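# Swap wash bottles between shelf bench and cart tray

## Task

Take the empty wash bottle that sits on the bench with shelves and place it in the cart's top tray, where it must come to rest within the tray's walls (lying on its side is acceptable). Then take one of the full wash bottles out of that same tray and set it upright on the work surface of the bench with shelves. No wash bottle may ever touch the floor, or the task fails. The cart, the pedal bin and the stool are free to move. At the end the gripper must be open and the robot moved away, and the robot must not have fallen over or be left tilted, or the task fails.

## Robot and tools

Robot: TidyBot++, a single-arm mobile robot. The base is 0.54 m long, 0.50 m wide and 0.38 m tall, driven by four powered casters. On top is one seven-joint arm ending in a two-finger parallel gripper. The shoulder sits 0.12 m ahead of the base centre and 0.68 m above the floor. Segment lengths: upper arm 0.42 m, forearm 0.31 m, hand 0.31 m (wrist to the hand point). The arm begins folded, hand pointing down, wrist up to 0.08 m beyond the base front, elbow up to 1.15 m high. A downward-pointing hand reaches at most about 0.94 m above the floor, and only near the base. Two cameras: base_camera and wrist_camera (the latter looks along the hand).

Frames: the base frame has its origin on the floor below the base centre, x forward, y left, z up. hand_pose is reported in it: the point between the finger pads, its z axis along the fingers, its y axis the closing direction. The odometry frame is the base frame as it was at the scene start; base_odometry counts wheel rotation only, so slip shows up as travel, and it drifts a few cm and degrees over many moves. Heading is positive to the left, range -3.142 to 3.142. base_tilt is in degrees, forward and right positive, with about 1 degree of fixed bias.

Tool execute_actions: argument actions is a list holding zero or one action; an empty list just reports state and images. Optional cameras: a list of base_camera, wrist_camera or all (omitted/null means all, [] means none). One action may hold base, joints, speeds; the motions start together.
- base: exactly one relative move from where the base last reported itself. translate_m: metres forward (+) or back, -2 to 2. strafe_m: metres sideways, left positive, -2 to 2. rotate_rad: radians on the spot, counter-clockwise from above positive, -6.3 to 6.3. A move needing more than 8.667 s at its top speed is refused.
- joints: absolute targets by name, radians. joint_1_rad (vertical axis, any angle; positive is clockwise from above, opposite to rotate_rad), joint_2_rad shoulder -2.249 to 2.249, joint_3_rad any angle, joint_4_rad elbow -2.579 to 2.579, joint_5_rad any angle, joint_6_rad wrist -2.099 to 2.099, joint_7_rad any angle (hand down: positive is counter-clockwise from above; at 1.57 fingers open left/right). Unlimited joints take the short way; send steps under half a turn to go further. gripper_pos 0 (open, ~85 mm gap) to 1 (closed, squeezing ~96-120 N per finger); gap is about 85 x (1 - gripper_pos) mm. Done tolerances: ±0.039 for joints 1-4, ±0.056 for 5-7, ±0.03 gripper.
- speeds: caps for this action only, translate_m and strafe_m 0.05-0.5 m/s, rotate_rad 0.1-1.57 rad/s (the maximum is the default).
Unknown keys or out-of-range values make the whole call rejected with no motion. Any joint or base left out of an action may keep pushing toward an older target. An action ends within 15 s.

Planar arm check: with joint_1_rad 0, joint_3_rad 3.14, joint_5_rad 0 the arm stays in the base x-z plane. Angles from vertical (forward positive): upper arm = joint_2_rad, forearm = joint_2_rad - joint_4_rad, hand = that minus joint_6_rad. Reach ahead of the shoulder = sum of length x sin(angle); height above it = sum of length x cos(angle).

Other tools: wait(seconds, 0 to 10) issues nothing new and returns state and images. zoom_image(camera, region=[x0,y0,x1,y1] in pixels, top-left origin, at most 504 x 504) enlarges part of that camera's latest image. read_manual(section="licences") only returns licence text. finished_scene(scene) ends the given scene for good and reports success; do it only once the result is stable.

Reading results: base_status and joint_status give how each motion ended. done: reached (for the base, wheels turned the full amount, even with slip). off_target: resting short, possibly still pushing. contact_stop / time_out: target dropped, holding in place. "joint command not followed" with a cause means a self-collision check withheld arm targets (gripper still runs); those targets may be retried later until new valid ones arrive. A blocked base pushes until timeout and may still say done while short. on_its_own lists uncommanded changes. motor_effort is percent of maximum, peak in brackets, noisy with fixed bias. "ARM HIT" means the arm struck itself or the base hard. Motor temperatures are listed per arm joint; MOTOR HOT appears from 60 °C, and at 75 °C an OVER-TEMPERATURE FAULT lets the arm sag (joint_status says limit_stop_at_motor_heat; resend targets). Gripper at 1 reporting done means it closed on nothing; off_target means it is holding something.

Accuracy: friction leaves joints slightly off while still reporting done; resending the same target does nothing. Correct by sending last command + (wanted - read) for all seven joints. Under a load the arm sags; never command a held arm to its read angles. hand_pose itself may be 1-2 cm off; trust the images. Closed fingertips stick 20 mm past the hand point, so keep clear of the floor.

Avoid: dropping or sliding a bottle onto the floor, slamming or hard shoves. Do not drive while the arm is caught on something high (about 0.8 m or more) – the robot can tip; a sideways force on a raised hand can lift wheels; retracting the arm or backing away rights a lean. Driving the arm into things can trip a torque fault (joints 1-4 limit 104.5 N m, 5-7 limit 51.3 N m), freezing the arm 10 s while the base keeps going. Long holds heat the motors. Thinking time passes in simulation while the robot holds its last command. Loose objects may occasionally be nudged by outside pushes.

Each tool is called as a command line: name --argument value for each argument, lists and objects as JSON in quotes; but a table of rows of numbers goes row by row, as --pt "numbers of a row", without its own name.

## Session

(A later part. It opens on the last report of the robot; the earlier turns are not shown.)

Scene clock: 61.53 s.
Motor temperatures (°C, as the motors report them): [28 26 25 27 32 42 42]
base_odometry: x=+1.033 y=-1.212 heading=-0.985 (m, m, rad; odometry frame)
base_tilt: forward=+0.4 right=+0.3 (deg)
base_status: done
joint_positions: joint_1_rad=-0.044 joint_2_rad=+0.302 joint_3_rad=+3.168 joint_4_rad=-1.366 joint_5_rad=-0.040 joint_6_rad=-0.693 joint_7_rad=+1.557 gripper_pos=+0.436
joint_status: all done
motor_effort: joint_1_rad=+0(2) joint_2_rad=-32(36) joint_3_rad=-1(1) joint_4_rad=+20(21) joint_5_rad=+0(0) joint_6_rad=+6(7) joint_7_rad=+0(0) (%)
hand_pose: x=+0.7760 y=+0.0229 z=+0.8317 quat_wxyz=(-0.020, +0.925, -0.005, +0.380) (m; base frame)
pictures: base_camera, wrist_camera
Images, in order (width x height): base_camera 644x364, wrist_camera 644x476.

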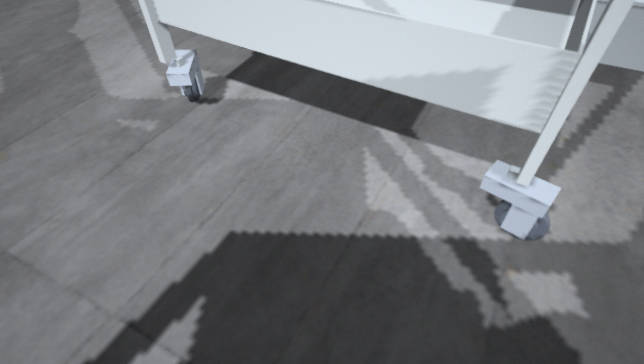

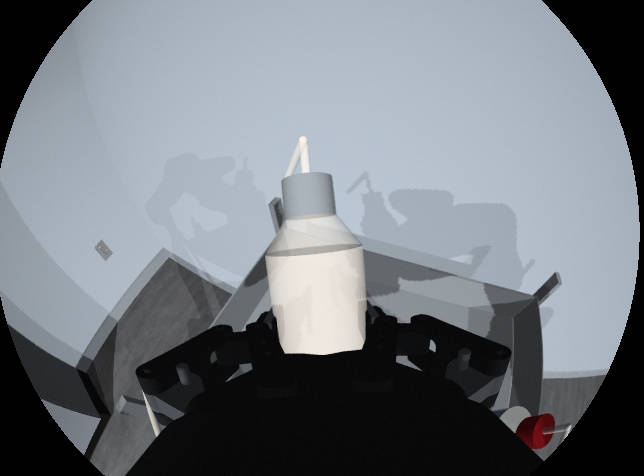

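execute_actions --actions '[{"joints":{"joint_2_rad":0.4,"joint_6_rad":-0.65},"base":{"translate_m":-0.07},"speeds":{"translate_m":0.05}}]'

Scene clock: 63.70 s.
Motor temperatures (°C, as the motors report them): [28 26 25 27 32 42 42]
base_odometry: x=+0.994 y=-1.153 heading=-0.985 (m, m, rad; odometry frame)
base_tilt: forward=+0.4 right=+0.3 (deg)
base_status: done
joint_positions: joint_1_rad=-0.044 joint_2_rad=+0.398 joint_3_rad=+3.168 joint_4_rad=-1.365 joint_5_rad=-0.040 joint_6_rad=-0.693 joint_7_rad=+1.557 gripper_pos=+0.436
joint_status: all done
motor_effort: joint_1_rad=-1(2) joint_2_rad=-37(39) joint_3_rad=-1(1) joint_4_rad=+20(21) joint_5_rad=+0(0) joint_6_rad=+6(6) joint_7_rad=+0(0) (%)
hand_pose: x=+0.7878 y=+0.0234 z=+0.7692 quat_wxyz=(-0.018, +0.942, -0.006, +0.336) (m; base frame)
pictures: base_camera, wrist_camera
Images, in order (width x height): base_camera 644x364, wrist_camera 644x476.

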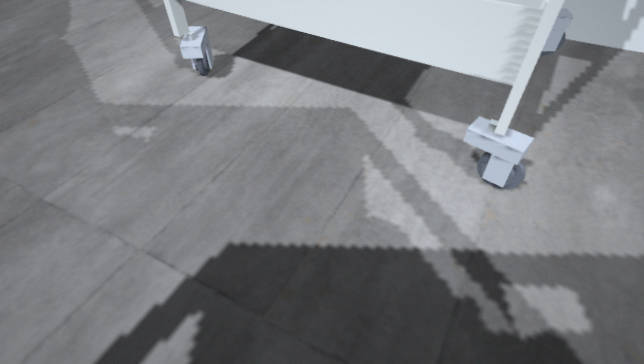

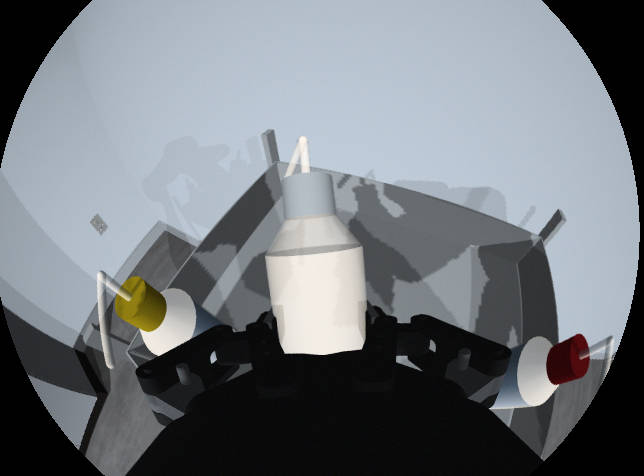

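execute_actions --actions '[{"joints":{"joint_2_rad":0.48,"joint_6_rad":-0.6},"base":{"translate_m":-0.02},"speeds":{"translate_m":0.05}}]' --cameras '["wrist_camera"]'

execute_actions --actions '[{"joints":{"gripper_pos":0.15}}]' --cameras '["wrist_camera"]'

Scene clock: 64.83 s.
Motor temperatures (°C, as the motors report them): [28 26 25 27 32 42 42]
base_odometry: x=+0.983 y=-1.137 heading=-0.985 (m, m, rad; odometry frame)
base_tilt: forward=+0.5 right=+0.4 (deg)
base_status: done
joint_positions: joint_1_rad=-0.044 joint_2_rad=+0.471 joint_3_rad=+3.168 joint_4_rad=-1.365 joint_5_rad=-0.040 joint_6_rad=-0.646 joint_7_rad=+1.557 gripper_pos=+0.436
joint_status: all done
motor_effort: joint_1_rad=+0(2) joint_2_rad=-38(40) joint_3_rad=+0(1) joint_4_rad=+19(19) joint_5_rad=+0(0) joint_6_rad=+5(6) joint_7_rad=+0(0) (%)
hand_pose: x=+0.8042 y=+0.0235 z=+0.7282 quat_wxyz=(-0.016, +0.946, -0.006, +0.324) (m; base frame)
pictures: wrist_camera
Images, in order (width x height): wrist_camera 644x476.

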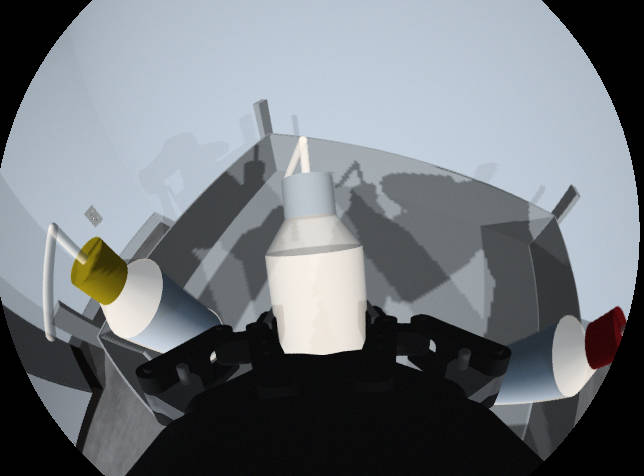

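Scene clock: 65.87 s.
Motor temperatures (°C, as the motors report them): [28 26 25 27 32 42 42]
base_odometry: x=+0.983 y=-1.137 heading=-0.985 (m, m, rad; odometry frame)
base_tilt: forward=+0.4 right=+0.3 (deg)
base_status: not commanded
joint_positions: joint_1_rad=-0.044 joint_2_rad=+0.471 joint_3_rad=+3.168 joint_4_rad=-1.365 joint_5_rad=-0.040 joint_6_rad=-0.644 joint_7_rad=+1.557 gripper_pos=+0.150
joint_status: all done
motor_effort: joint_1_rad=+0(1) joint_2_rad=-37(39) joint_3_rad=+0(1) joint_4_rad=+18(19) joint_5_rad=+0(0) joint_6_rad=+5(6) joint_7_rad=+1(0) (%)
hand_pose: x=+0.8046 y=+0.0235 z=+0.7286 quat_wxyz=(-0.016, +0.946, -0.006, +0.324) (m; base frame)
pictures: wrist_camera
Images, in order (width x height): wrist_camera 644x476.

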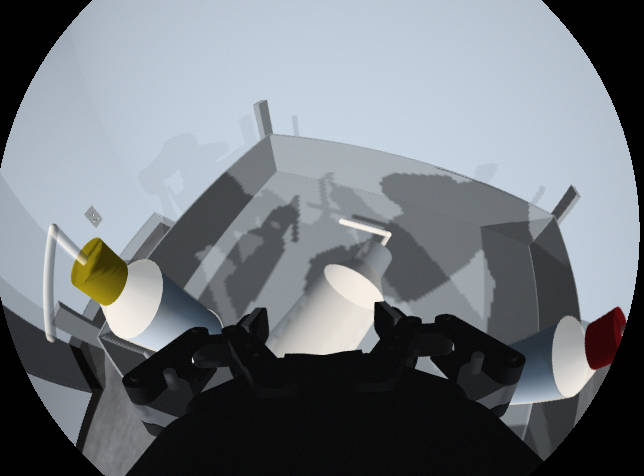

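execute_actions --actions '[{"joints":{"joint_2_rad":0.2,"joint_6_rad":-0.65}}]' --cameras '[]'

execute_actions --actions '[{"base":{"translate_m":-0.4},"joints":{"gripper_pos":0}}]' --cameras '[]'

execute_actions --actions '[{"joints":{"joint_2_rad":0.2,"joint_4_rad":-1.85,"joint_6_rad":0.3}}]'

Scene clock: 67.83 s.
Motor temperatures (°C, as the motors report them): [28 27 25 27 32 42 42]
base_odometry: x=+0.983 y=-1.137 heading=-0.985 (m, m, rad; odometry frame)
base_tilt: forward=+0.4 right=+0.4 (deg)
base_status: not commanded
joint_positions: joint_1_rad=-0.044 joint_2_rad=+0.195 joint_3_rad=+3.168 joint_4_rad=-1.357 joint_5_rad=-0.040 joint_6_rad=-0.644 joint_7_rad=+1.557 gripper_pos=+0.150
joint_status: all done
motor_effort: joint_1_rad=+1(1) joint_2_rad=-29(40) joint_3_rad=-1(0) joint_4_rad=+21(21) joint_5_rad=+0(0) joint_6_rad=+7(7) joint_7_rad=+0(0) (%)
hand_pose: x=+0.7672 y=+0.0218 z=+0.9182 quat_wxyz=(-0.023, +0.890, -0.006, +0.455) (m; base frame)
pictures: none
No camera images: the call's "cameras" was empty. Leave "cameras" out to get every camera's image.

Scene clock: 69.97 s.
Motor temperatures (°C, as the motors report them): [28 27 25 27 32 42 42]
base_odometry: x=+0.762 y=-0.803 heading=-0.986 (m, m, rad; odometry frame)
base_tilt: forward=+0.4 right=+0.3 (deg)
base_status: done
joint_positions: joint_1_rad=-0.044 joint_2_rad=+0.194 joint_3_rad=+3.168 joint_4_rad=-1.357 joint_5_rad=-0.040 joint_6_rad=-0.644 joint_7_rad=+1.557 gripper_pos=+0.000
joint_status: all done
motor_effort: joint_1_rad=-1(2) joint_2_rad=-28(32) joint_3_rad=-1(1) joint_4_rad=+20(21) joint_5_rad=+0(0) joint_6_rad=+7(7) joint_7_rad=+0(0) (%)
hand_pose: x=+0.7670 y=+0.0218 z=+0.9188 quat_wxyz=(-0.023, +0.890, -0.006, +0.455) (m; base frame)
pictures: none
No camera images: the call's "cameras" was empty. Leave "cameras" out to get every camera's image.

Scene clock: 71.70 s.
Motor temperatures (°C, as the motors report them): [28 27 25 27 32 42 42]
base_odometry: x=+0.762 y=-0.803 heading=-0.986 (m, m, rad; odometry frame)
base_tilt: forward=+0.4 right=+0.4 (deg)
base_status: not commanded
joint_positions: joint_1_rad=-0.044 joint_2_rad=+0.194 joint_3_rad=+3.168 joint_4_rad=-1.835 joint_5_rad=-0.040 joint_6_rad=+0.259 joint_7_rad=+1.557 gripper_pos=+0.000
joint_status: all done
motor_effort: joint_1_rad=+0(0) joint_2_rad=-28(30) joint_3_rad=+0(1) joint_4_rad=+20(20) joint_5_rad=+0(0) joint_6_rad=+9(9) joint_7_rad=+1(0) (%)
hand_pose: x=+0.7875 y=+0.0114 z=+0.8941 quat_wxyz=(-0.016, +0.774, -0.015, +0.633) (m; base frame)
pictures: base_camera, wrist_camera
Images, in order (width x height): base_camera 644x364, wrist_camera 644x476.

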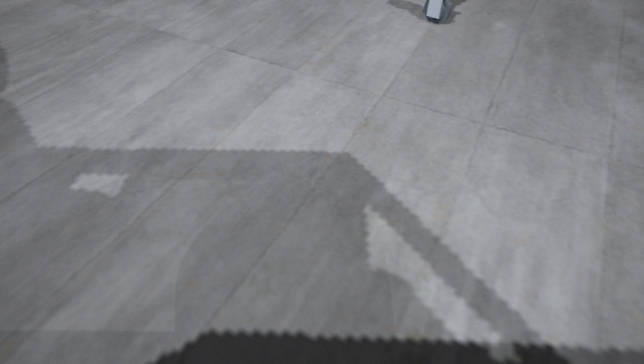

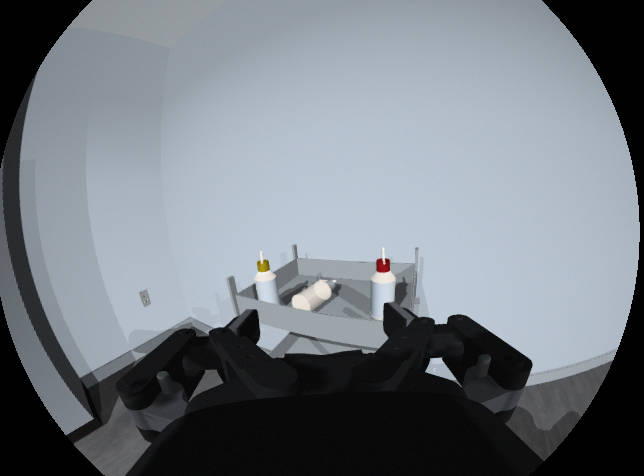

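execute_actions --actions '[{"joints":{"joint_2_rad":0.3,"joint_4_rad":-2.16,"joint_6_rad":0.68},"base":{"strafe_m":0.17}}]' --cameras '[]'

execute_actions --actions '[{"base":{"translate_m":0.25},"speeds":{"translate_m":0.2}}]'

Scene clock: 73.77 s.
Motor temperatures (°C, as the motors report them): [28 27 25 27 32 42 42]
base_odometry: x=+0.904 y=-0.709 heading=-0.985 (m, m, rad; odometry frame)
base_tilt: forward=+0.4 right=+0.3 (deg)
base_status: done
joint_positions: joint_1_rad=-0.045 joint_2_rad=+0.287 joint_3_rad=+3.168 joint_4_rad=-2.148 joint_5_rad=-0.040 joint_6_rad=+0.637 joint_7_rad=+1.557 gripper_pos=+0.000
joint_status: all done
motor_effort: joint_1_rad=-1(6) joint_2_rad=-27(29) joint_3_rad=-1(4) joint_4_rad=+16(20) joint_5_rad=+1(1) joint_6_rad=+9(9) joint_7_rad=+0(0) (%)
hand_pose: x=+0.7456 y=+0.0068 z=+0.7761 quat_wxyz=(-0.008, +0.783, -0.015, +0.622) (m; base frame)
pictures: none
No camera images: the call's "cameras" was empty. Leave "cameras" out to get every camera's image.

Scene clock: 75.77 s.
Motor temperatures (°C, as the motors report them): [28 27 25 27 32 42 42]
base_odometry: x=+1.042 y=-0.917 heading=-0.985 (m, m, rad; odometry frame)
base_tilt: forward=+0.5 right=+0.4 (deg)
base_status: done
joint_positions: joint_1_rad=-0.045 joint_2_rad=+0.288 joint_3_rad=+3.168 joint_4_rad=-2.149 joint_5_rad=-0.040 joint_6_rad=+0.638 joint_7_rad=+1.557 gripper_pos=+0.000
joint_status: not commanded
motor_effort: joint_1_rad=+0(2) joint_2_rad=-27(29) joint_3_rad=-1(1) joint_4_rad=+15(17) joint_5_rad=+1(1) joint_6_rad=+8(9) joint_7_rad=+0(0) (%)
hand_pose: x=+0.7456 y=+0.0068 z=+0.7750 quat_wxyz=(-0.008, +0.783, -0.015, +0.622) (m; base frame)
pictures: base_camera, wrist_camera
Images, in order (width x height): base_camera 644x364, wrist_camera 644x476.

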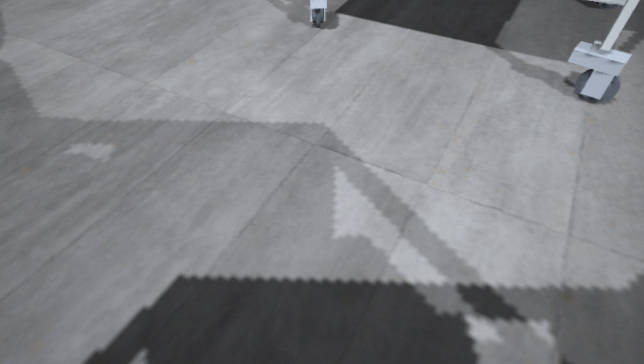

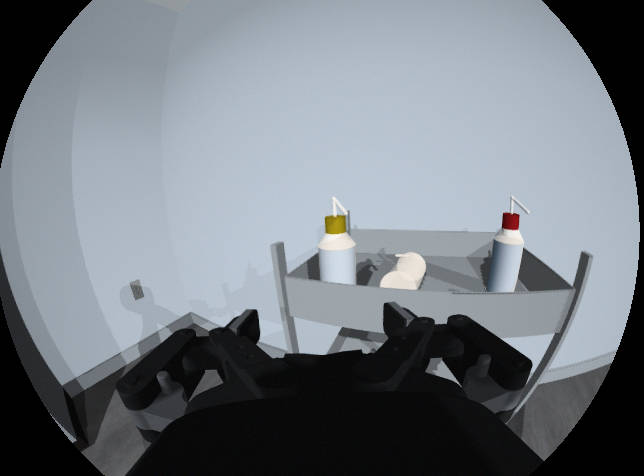

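execute_actions --actions '[{"joints":{"joint_2_rad":0.235,"joint_6_rad":0.62},"base":{"strafe_m":-0.03}}]' --cameras '[]'

execute_actions --actions '[{"base":{"translate_m":0.15},"speeds":{"translate_m":0.1}}]' --cameras '["wrist_camera"]'

Scene clock: 77.30 s.
Motor temperatures (°C, as the motors report them): [28 27 25 27 32 42 42]
base_odometry: x=+1.018 y=-0.934 heading=-0.985 (m, m, rad; odometry frame)
base_tilt: forward=+0.5 right=+0.3 (deg)
base_status: done
joint_positions: joint_1_rad=-0.044 joint_2_rad=+0.247 joint_3_rad=+3.168 joint_4_rad=-2.149 joint_5_rad=-0.040 joint_6_rad=+0.638 joint_7_rad=+1.557 gripper_pos=+0.000
joint_status: all done
motor_effort: joint_1_rad=-1(3) joint_2_rad=-27(29) joint_3_rad=-1(2) joint_4_rad=+16(16) joint_5_rad=+1(0) joint_6_rad=+9(9) joint_7_rad=+0(0) (%)
hand_pose: x=+0.7411 y=+0.0063 z=+0.8009 quat_wxyz=(-0.009, +0.770, -0.016, +0.638) (m; base frame)
pictures: none
No camera images: the call's "cameras" was empty. Leave "cameras" out to get every camera's image.

Scene clock: 79.37 s.
Motor temperatures (°C, as the motors report them): [28 27 25 27 32 42 42]
base_odometry: x=+1.100 y=-1.059 heading=-0.985 (m, m, rad; odometry frame)
base_tilt: forward=+0.4 right=+0.4 (deg)
base_status: done
joint_positions: joint_1_rad=-0.044 joint_2_rad=+0.244 joint_3_rad=+3.168 joint_4_rad=-2.150 joint_5_rad=-0.040 joint_6_rad=+0.638 joint_7_rad=+1.557 gripper_pos=+0.000
joint_status: not commanded
motor_effort: joint_1_rad=-1(1) joint_2_rad=-26(29) joint_3_rad=-1(1) joint_4_rad=+16(17) joint_5_rad=+1(0) joint_6_rad=+8(9) joint_7_rad=+0(1) (%)
hand_pose: x=+0.7407 y=+0.0063 z=+0.8020 quat_wxyz=(-0.009, +0.769, -0.016, +0.639) (m; base frame)
pictures: wrist_camera
Images, in order (width x height): wrist_camera 644x476.

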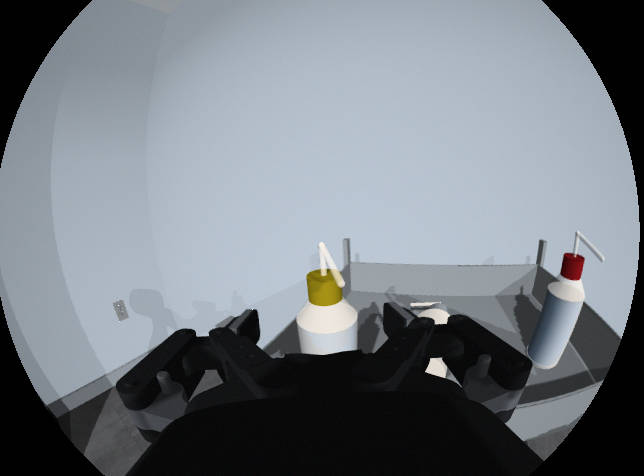

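execute_actions --actions '[{"base":{"translate_m":0.07},"speeds":{"translate_m":0.07}}]' --cameras '["wrist_camera"]'

Scene clock: 81.03 s.
Motor temperatures (°C, as the motors report them): [28 27 25 27 32 42 42]
base_odometry: x=+1.139 y=-1.118 heading=-0.985 (m, m, rad; odometry frame)
base_tilt: forward=+0.5 right=+0.4 (deg)
base_status: done
joint_positions: joint_1_rad=-0.044 joint_2_rad=+0.244 joint_3_rad=+3.168 joint_4_rad=-2.150 joint_5_rad=-0.040 joint_6_rad=+0.638 joint_7_rad=+1.557 gripper_pos=+0.000
joint_status: not commanded
motor_effort: joint_1_rad=-1(3) joint_2_rad=-26(29) joint_3_rad=+0(2) joint_4_rad=+16(18) joint_5_rad=+0(1) joint_6_rad=+9(9) joint_7_rad=+0(0) (%)
hand_pose: x=+0.7405 y=+0.0063 z=+0.8024 quat_wxyz=(-0.009, +0.769, -0.016, +0.639) (m; base frame)
pictures: wrist_camera
Images, in order (width x height): wrist_camera 644x476.

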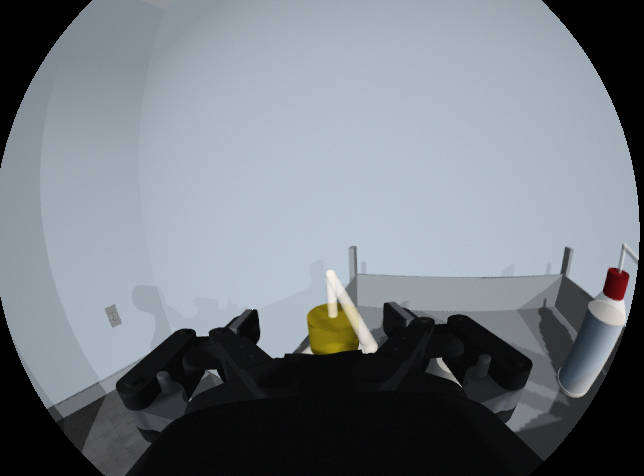

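execute_actions --actions '[{"joints":{"joint_2_rad":0.285}}]' --cameras '["wrist_camera"]'

execute_actions --actions '[{"joints":{"gripper_pos":1}}]' --cameras '["wrist_camera"]'

Scene clock: 82.50 s.
Motor temperatures (°C, as the motors report them): [28 27 25 27 32 42 42]
base_odometry: x=+1.139 y=-1.118 heading=-0.985 (m, m, rad; odometry frame)
base_tilt: forward=+0.4 right=+0.3 (deg)
base_status: not commanded
joint_positions: joint_1_rad=-0.044 joint_2_rad=+0.272 joint_3_rad=+3.168 joint_4_rad=-2.150 joint_5_rad=-0.040 joint_6_rad=+0.638 joint_7_rad=+1.557 gripper_pos=+0.000
joint_status: all done
motor_effort: joint_1_rad=-1(1) joint_2_rad=-27(29) joint_3_rad=+0(0) joint_4_rad=+16(16) joint_5_rad=+0(1) joint_6_rad=+8(9) joint_7_rad=+0(0) (%)
hand_pose: x=+0.7437 y=+0.0064 z=+0.7848 quat_wxyz=(-0.008, +0.778, -0.016, +0.628) (m; base frame)
pictures: wrist_camera
Images, in order (width x height): wrist_camera 644x476.

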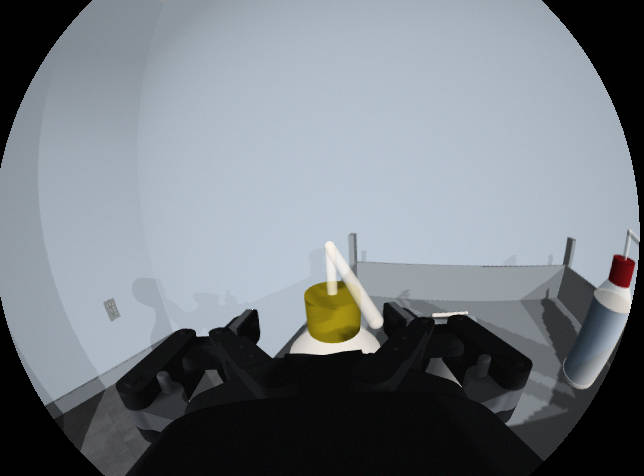

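Scene clock: 83.60 s.
Motor temperatures (°C, as the motors report them): [28 27 25 27 32 42 42]
base_odometry: x=+1.139 y=-1.118 heading=-0.985 (m, m, rad; odometry frame)
base_tilt: forward=+0.5 right=+0.3 (deg)
base_status: not commanded
joint_positions: joint_1_rad=-0.045 joint_2_rad=+0.262 joint_3_rad=+3.168 joint_4_rad=-2.139 joint_5_rad=-0.040 joint_6_rad=+0.643 joint_7_rad=+1.557 gripper_pos=+0.673
joint_status: gripper_pos off_target (ended at +0.673, target +1.000)
motor_effort: joint_1_rad=+0(3) joint_2_rad=-22(28) joint_3_rad=+0(3) joint_4_rad=+11(16) joint_5_rad=+0(2) joint_6_rad=+4(10) joint_7_rad=+1(1) (%)
hand_pose: x=+0.7462 y=+0.0066 z=+0.7983 quat_wxyz=(-0.009, +0.770, -0.016, +0.638) (m; base frame)
pictures: wrist_camera
Images, in order (width x height): wrist_camera 644x476.

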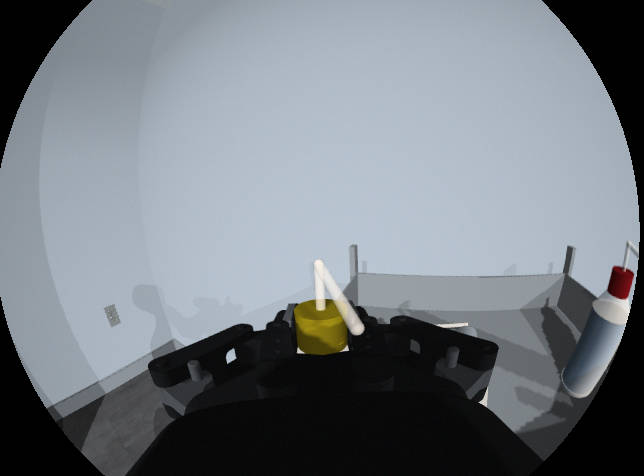

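execute_actions --actions '[{"joints":{"joint_2_rad":0.12,"joint_4_rad":-1.9,"joint_6_rad":0.28}}]' --cameras '["wrist_camera"]'

execute_actions --actions '[{"joints":{"joint_2_rad":-0.03,"joint_4_rad":-1.38,"joint_6_rad":-0.35},"base":{"translate_m":-0.3},"speeds":{"translate_m":0.2}}]' --cameras '["wrist_camera"]'

Scene clock: 85.50 s.
Motor temperatures (°C, as the motors report them): [28 27 25 27 32 42 42]
base_odometry: x=+1.139 y=-1.118 heading=-0.985 (m, m, rad; odometry frame)
base_tilt: forward=+0.4 right=+0.4 (deg)
base_status: not commanded
joint_positions: joint_1_rad=-0.045 joint_2_rad=+0.145 joint_3_rad=+3.168 joint_4_rad=-1.923 joint_5_rad=-0.040 joint_6_rad=+0.306 joint_7_rad=+1.557 gripper_pos=+0.673
joint_status: all done
motor_effort: joint_1_rad=-1(2) joint_2_rad=-29(32) joint_3_rad=-1(1) joint_4_rad=+22(22) joint_5_rad=+1(1) joint_6_rad=+11(13) joint_7_rad=+1(0) (%)
hand_pose: x=+0.7620 y=+0.0102 z=+0.8890 quat_wxyz=(-0.016, +0.771, -0.015, +0.636) (m; base frame)
pictures: wrist_camera
Images, in order (width x height): wrist_camera 644x476.

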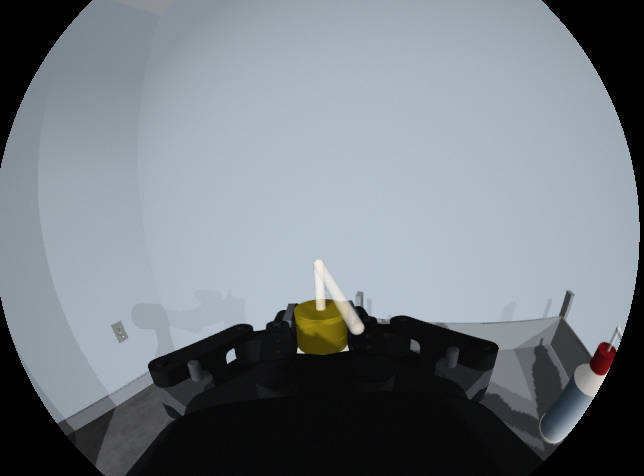

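Scene clock: 87.77 s.
Motor temperatures (°C, as the motors report them): [28 27 25 27 32 42 42]
base_odometry: x=+0.973 y=-0.868 heading=-0.985 (m, m, rad; odometry frame)
base_tilt: forward=+0.4 right=+0.3 (deg)
base_status: done
joint_positions: joint_1_rad=-0.045 joint_2_rad=-0.008 joint_3_rad=+3.168 joint_4_rad=-1.406 joint_5_rad=-0.040 joint_6_rad=-0.327 joint_7_rad=+1.557 gripper_pos=+0.673
joint_status: all done
motor_effort: joint_1_rad=+0(2) joint_2_rad=-24(33) joint_3_rad=-1(2) joint_4_rad=+23(26) joint_5_rad=+0(1) joint_6_rad=+11(12) joint_7_rad=+0(1) (%)
hand_pose: x=+0.7332 y=+0.0164 z=+1.1085 quat_wxyz=(-0.028, +0.759, -0.009, +0.650) (m; base frame)
pictures: wrist_camera
Images, in order (width x height): wrist_camera 644x476.

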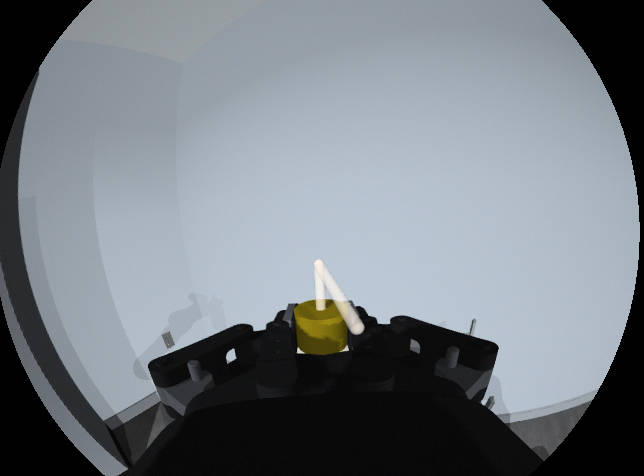

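execute_actions --actions '[{"base":{"translate_m":-0.6}}]' --cameras '[]'

execute_actions --actions '[{"base":{"rotate_rad":-2.0},"speeds":{"rotate_rad":0.7}}]' --cameras '[]'

execute_actions --actions '[{"base":{"translate_m":1.1},"speeds":{"translate_m":0.4}}]'

Scene clock: 90.73 s.
Motor temperatures (°C, as the motors report them): [28 27 25 27 32 42 42]
base_odometry: x=+0.641 y=-0.368 heading=-0.985 (m, m, rad; odometry frame)
base_tilt: forward=+0.4 right=+0.4 (deg)
base_status: done
joint_positions: joint_1_rad=-0.045 joint_2_rad=-0.009 joint_3_rad=+3.168 joint_4_rad=-1.406 joint_5_rad=-0.040 joint_6_rad=-0.330 joint_7_rad=+1.557 gripper_pos=+0.673
joint_status: not commanded
motor_effort: joint_1_rad=-1(2) joint_2_rad=-24(30) joint_3_rad=+0(3) joint_4_rad=+23(26) joint_5_rad=+0(0) joint_6_rad=+11(12) joint_7_rad=+0(0) (%)
hand_pose: x=+0.7325 y=+0.0164 z=+1.1085 quat_wxyz=(-0.028, +0.760, -0.009, +0.649) (m; base frame)
pictures: none
No camera images: the call's "cameras" was empty. Leave "cameras" out to get every camera's image.

Scene clock: 94.33 s.
Motor temperatures (°C, as the motors report them): [28 27 25 27 32 42 42]
base_odometry: x=+0.641 y=-0.368 heading=-2.984 (m, m, rad; odometry frame)
base_tilt: forward=+0.5 right=+0.3 (deg)
base_status: done
joint_positions: joint_1_rad=-0.045 joint_2_rad=-0.009 joint_3_rad=+3.171 joint_4_rad=-1.406 joint_5_rad=-0.040 joint_6_rad=-0.330 joint_7_rad=+1.557 gripper_pos=+0.673
joint_status: not commanded
motor_effort: joint_1_rad=+0(5) joint_2_rad=-25(27) joint_3_rad=+0(4) joint_4_rad=+24(25) joint_5_rad=+1(0) joint_6_rad=+11(11) joint_7_rad=+0(0) (%)
hand_pose: x=+0.7326 y=+0.0147 z=+1.1085 quat_wxyz=(-0.027, +0.760, -0.010, +0.649) (m; base frame)
pictures: none
No camera images: the call's "cameras" was empty. Leave "cameras" out to get every camera's image.

Scene clock: 98.23 s.
Motor temperatures (°C, as the motors report them): [28 27 25 27 32 42 42]
base_odometry: x=-0.446 y=-0.539 heading=-2.985 (m, m, rad; odometry frame)
base_tilt: forward=+0.4 right=+0.4 (deg)
base_status: done
joint_positions: joint_1_rad=-0.045 joint_2_rad=-0.010 joint_3_rad=+3.171 joint_4_rad=-1.406 joint_5_rad=-0.040 joint_6_rad=-0.330 joint_7_rad=+1.557 gripper_pos=+0.673
joint_status: not commanded
motor_effort: joint_1_rad=-1(0) joint_2_rad=-26(29) joint_3_rad=-1(1) joint_4_rad=+24(25) joint_5_rad=+0(0) joint_6_rad=+11(12) joint_7_rad=+0(0) (%)
hand_pose: x=+0.7319 y=+0.0147 z=+1.1092 quat_wxyz=(-0.027, +0.760, -0.010, +0.650) (m; base frame)
pictures: base_camera, wrist_camera
Images, in order (width x height): base_camera 644x364, wrist_camera 644x476.

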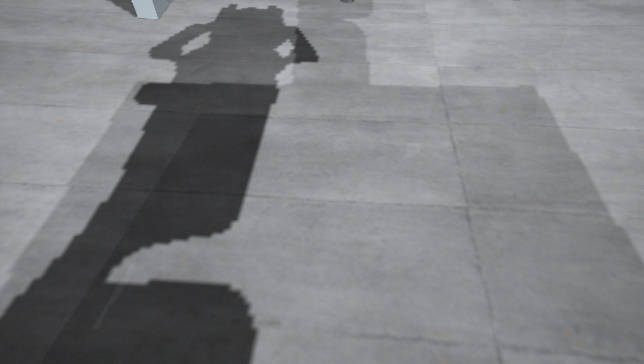

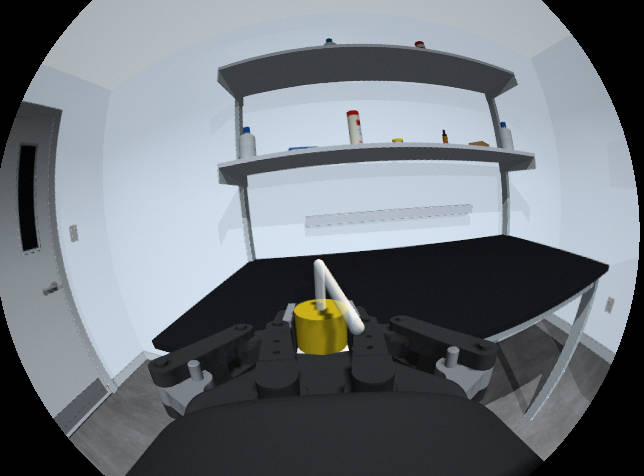

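execute_actions --actions '[{"joints":{"joint_4_rad":-1.28,"joint_6_rad":-0.45},"base":{"translate_m":0.25},"speeds":{"translate_m":0.2}}]' --cameras '[]'

execute_actions --actions '[{"base":{"translate_m":0.45},"speeds":{"translate_m":0.2}}]'

Scene clock: 100.60 s.
Motor temperatures (°C, as the motors report them): [28 27 25 27 32 42 42]
base_odometry: x=-0.693 y=-0.577 heading=-2.986 (m, m, rad; odometry frame)
base_tilt: forward=+0.4 right=+0.4 (deg)
base_status: done
joint_positions: joint_1_rad=-0.045 joint_2_rad=-0.010 joint_3_rad=+3.171 joint_4_rad=-1.306 joint_5_rad=-0.040 joint_6_rad=-0.425 joint_7_rad=+1.557 gripper_pos=+0.673
joint_status: all done
motor_effort: joint_1_rad=-1(1) joint_2_rad=-23(29) joint_3_rad=+0(1) joint_4_rad=+24(25) joint_5_rad=+0(0) joint_6_rad=+11(12) joint_7_rad=+0(0) (%)
hand_pose: x=+0.7252 y=+0.0157 z=+1.1415 quat_wxyz=(-0.028, +0.758, -0.008, +0.652) (m; base frame)
pictures: none
No camera images: the call's "cameras" was empty. Leave "cameras" out to get every camera's image.

Scene clock: 103.53 s.
Motor temperatures (°C, as the motors report them): [28 27 25 27 32 42 42]
base_odometry: x=-1.138 y=-0.646 heading=-2.987 (m, m, rad; odometry frame)
base_tilt: forward=+0.5 right=+0.3 (deg)
base_status: done
joint_positions: joint_1_rad=-0.045 joint_2_rad=-0.012 joint_3_rad=+3.171 joint_4_rad=-1.306 joint_5_rad=-0.040 joint_6_rad=-0.428 joint_7_rad=+1.557 gripper_pos=+0.673
joint_status: not commanded
motor_effort: joint_1_rad=+0(2) joint_2_rad=-24(29) joint_3_rad=+0(1) joint_4_rad=+24(25) joint_5_rad=+0(0) joint_6_rad=+11(12) joint_7_rad=+0(1) (%)
hand_pose: x=+0.7243 y=+0.0157 z=+1.1419 quat_wxyz=(-0.028, +0.758, -0.008, +0.651) (m; base frame)
pictures: base_camera, wrist_camera
Images, in order (width x height): base_camera 644x364, wrist_camera 644x476.

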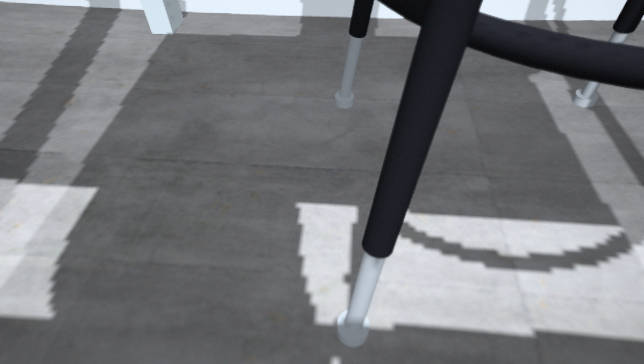

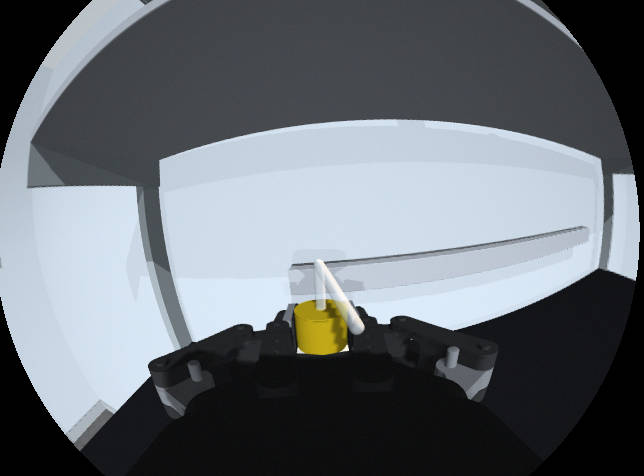

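execute_actions --actions '[{"base":{"translate_m":-0.15},"speeds":{"translate_m":0.15}}]' --cameras '[]'

execute_actions --actions '[{"joints":{"joint_4_rad":-1.5,"joint_6_rad":-0.2}}]'

Scene clock: 105.60 s.
Motor temperatures (°C, as the motors report them): [28 27 25 27 32 42 42]
base_odometry: x=-0.990 y=-0.623 heading=-2.989 (m, m, rad; odometry frame)
base_tilt: forward=+0.5 right=+0.3 (deg)
base_status: done
joint_positions: joint_1_rad=-0.045 joint_2_rad=-0.013 joint_3_rad=+3.171 joint_4_rad=-1.306 joint_5_rad=-0.040 joint_6_rad=-0.429 joint_7_rad=+1.557 gripper_pos=+0.673
joint_status: not commanded
motor_effort: joint_1_rad=+0(1) joint_2_rad=-23(30) joint_3_rad=+0(1) joint_4_rad=+23(26) joint_5_rad=+0(0) joint_6_rad=+11(12) joint_7_rad=+0(1) (%)
hand_pose: x=+0.7238 y=+0.0157 z=+1.1422 quat_wxyz=(-0.028, +0.758, -0.008, +0.651) (m; base frame)
pictures: none
No camera images: the call's "cameras" was empty. Leave "cameras" out to get every camera's image.

Scene clock: 106.87 s.
Motor temperatures (°C, as the motors report them): [28 27 25 27 32 42 42]
base_odometry: x=-0.990 y=-0.623 heading=-2.989 (m, m, rad; odometry frame)
base_tilt: forward=+0.5 right=+0.3 (deg)
base_status: not commanded
joint_positions: joint_1_rad=-0.045 joint_2_rad=-0.013 joint_3_rad=+3.171 joint_4_rad=-1.505 joint_5_rad=-0.040 joint_6_rad=-0.261 joint_7_rad=+1.557 gripper_pos=+0.673
joint_status: joint_6_rad off_target (ended at -0.261, target -0.200); the others done
motor_effort: joint_1_rad=-1(1) joint_2_rad=-25(26) joint_3_rad=+0(0) joint_4_rad=+24(26) joint_5_rad=+1(0) joint_6_rad=+11(12) joint_7_rad=+1(0) (%)
hand_pose: x=+0.7333 y=+0.0139 z=+1.0705 quat_wxyz=(-0.026, +0.769, -0.011, +0.639) (m; base frame)
pictures: base_camera, wrist_camera
Images, in order (width x height): base_camera 644x364, wrist_camera 644x476.

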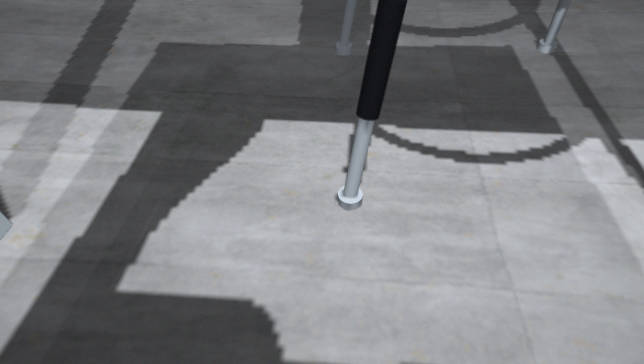

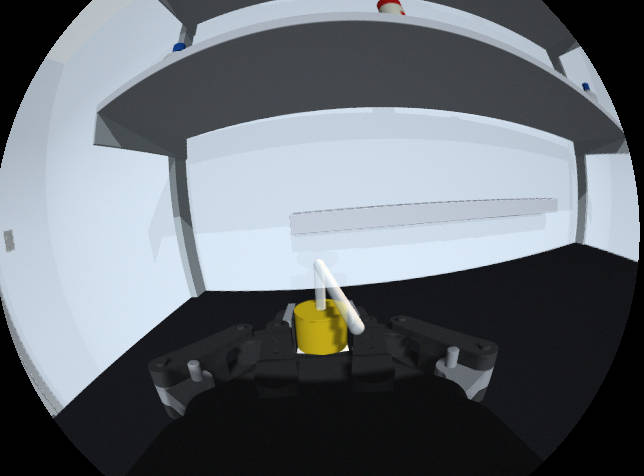

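execute_actions --actions '[{"joints":{"joint_4_rad":-1.57,"joint_6_rad":-0.13}}]' --cameras '[]'

execute_actions --actions '[{"joints":{"joint_4_rad":-1.64,"joint_6_rad":-0.06}}]' --cameras '["wrist_camera"]'

Scene clock: 107.87 s.
Motor temperatures (°C, as the motors report them): [28 27 25 27 32 42 42]
base_odometry: x=-0.990 y=-0.623 heading=-2.989 (m, m, rad; odometry frame)
base_tilt: forward=+0.4 right=+0.4 (deg)
base_status: not commanded
joint_positions: joint_1_rad=-0.045 joint_2_rad=-0.013 joint_3_rad=+3.171 joint_4_rad=-1.573 joint_5_rad=-0.040 joint_6_rad=-0.187 joint_7_rad=+1.557 gripper_pos=+0.673
joint_status: joint_6_rad off_target (ended at -0.187, target -0.130); the others done
motor_effort: joint_1_rad=-1(1) joint_2_rad=-26(28) joint_3_rad=+0(0) joint_4_rad=+25(25) joint_5_rad=+0(0) joint_6_rad=+11(11) joint_7_rad=+0(0) (%)
hand_pose: x=+0.7346 y=+0.0130 z=+1.0513 quat_wxyz=(-0.025, +0.767, -0.012, +0.642) (m; base frame)
pictures: none
No camera images: the call's "cameras" was empty. Leave "cameras" out to get every camera's image.

Scene clock: 108.67 s.
Motor temperatures (°C, as the motors report them): [28 27 25 27 32 42 42]
base_odometry: x=-0.990 y=-0.623 heading=-2.989 (m, m, rad; odometry frame)
base_tilt: forward=+0.4 right=+0.3 (deg)
base_status: not commanded
joint_positions: joint_1_rad=-0.045 joint_2_rad=-0.017 joint_3_rad=+3.171 joint_4_rad=-1.622 joint_5_rad=-0.040 joint_6_rad=-0.102 joint_7_rad=+1.557 gripper_pos=+0.673
joint_status: all done
motor_effort: joint_1_rad=-1(0) joint_2_rad=-21(26) joint_3_rad=+0(0) joint_4_rad=+22(24) joint_5_rad=+0(0) joint_6_rad=+9(12) joint_7_rad=+0(0) (%)
hand_pose: x=+0.7346 y=+0.0119 z=+1.0499 quat_wxyz=(-0.024, +0.753, -0.013, +0.657) (m; base frame)
pictures: wrist_camera
Images, in order (width x height): wrist_camera 644x476.

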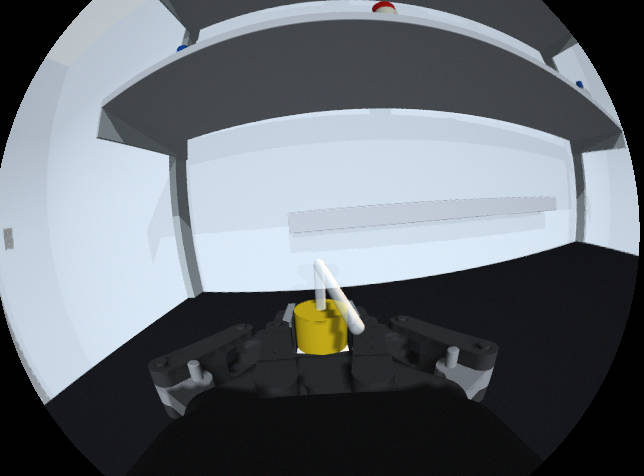

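Contact. Release.

execute_actions --actions '[{"joints":{"gripper_pos":0}}]' --cameras '["wrist_camera"]'

execute_actions --actions '[{"base":{"translate_m":-0.45},"speeds":{"translate_m":0.2}}]' --cameras '["wrist_camera"]'

Scene clock: 109.90 s.
Motor temperatures (°C, as the motors report them): [28 27 25 27 32 42 42]
base_odometry: x=-0.990 y=-0.623 heading=-2.989 (m, m, rad; odometry frame)
base_tilt: forward=+0.4 right=+0.3 (deg)
base_status: not commanded
joint_positions: joint_1_rad=-0.045 joint_2_rad=-0.017 joint_3_rad=+3.171 joint_4_rad=-1.623 joint_5_rad=-0.040 joint_6_rad=-0.101 joint_7_rad=+1.557 gripper_pos=+0.000
joint_status: all done
motor_effort: joint_1_rad=-1(1) joint_2_rad=-22(23) joint_3_rad=+0(0) joint_4_rad=+22(22) joint_5_rad=+0(0) joint_6_rad=+9(9) joint_7_rad=+0(0) (%)
hand_pose: x=+0.7345 y=+0.0119 z=+1.0492 quat_wxyz=(-0.024, +0.753, -0.013, +0.657) (m; base frame)
pictures: wrist_camera
Images, in order (width x height): wrist_camera 644x476.

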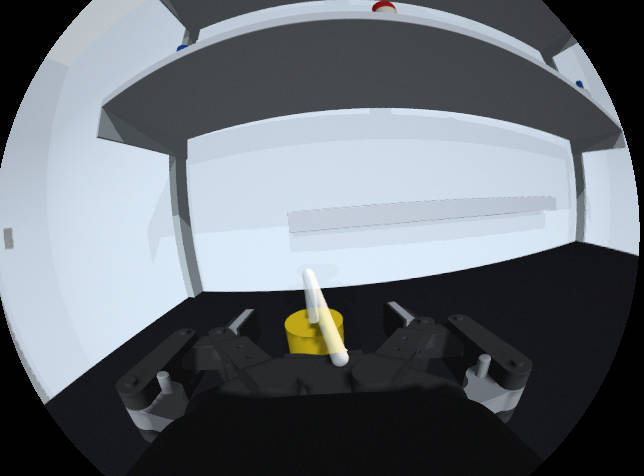

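Scene clock: 112.83 s.
Motor temperatures (°C, as the motors report them): [28 27 25 27 32 42 42]
base_odometry: x=-0.545 y=-0.555 heading=-2.990 (m, m, rad; odometry frame)
base_tilt: forward=+0.4 right=+0.4 (deg)
base_status: done
joint_positions: joint_1_rad=-0.045 joint_2_rad=-0.023 joint_3_rad=+3.171 joint_4_rad=-1.624 joint_5_rad=-0.040 joint_6_rad=-0.100 joint_7_rad=+1.557 gripper_pos=+0.000
joint_status: not commanded
motor_effort: joint_1_rad=-1(1) joint_2_rad=-24(26) joint_3_rad=+0(0) joint_4_rad=+21(22) joint_5_rad=+0(0) joint_6_rad=+8(9) joint_7_rad=+0(1) (%)
hand_pose: x=+0.7325 y=+0.0118 z=+1.0520 quat_wxyz=(-0.024, +0.752, -0.013, +0.659) (m; base frame)
pictures: wrist_camera
Images, in order (width x height): wrist_camera 644x476.

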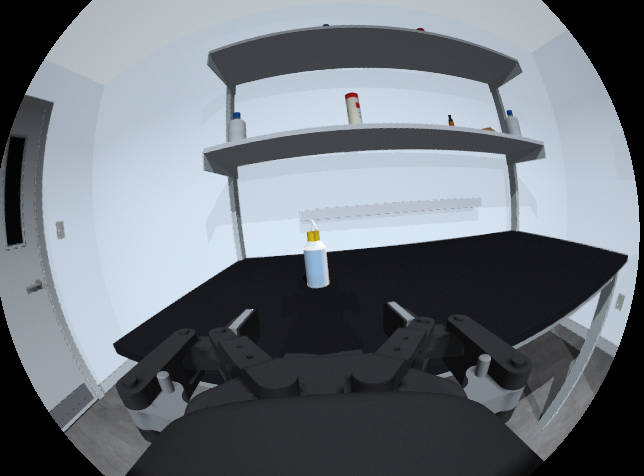

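finished_scene --scene 1

The scene is finished: the task was done.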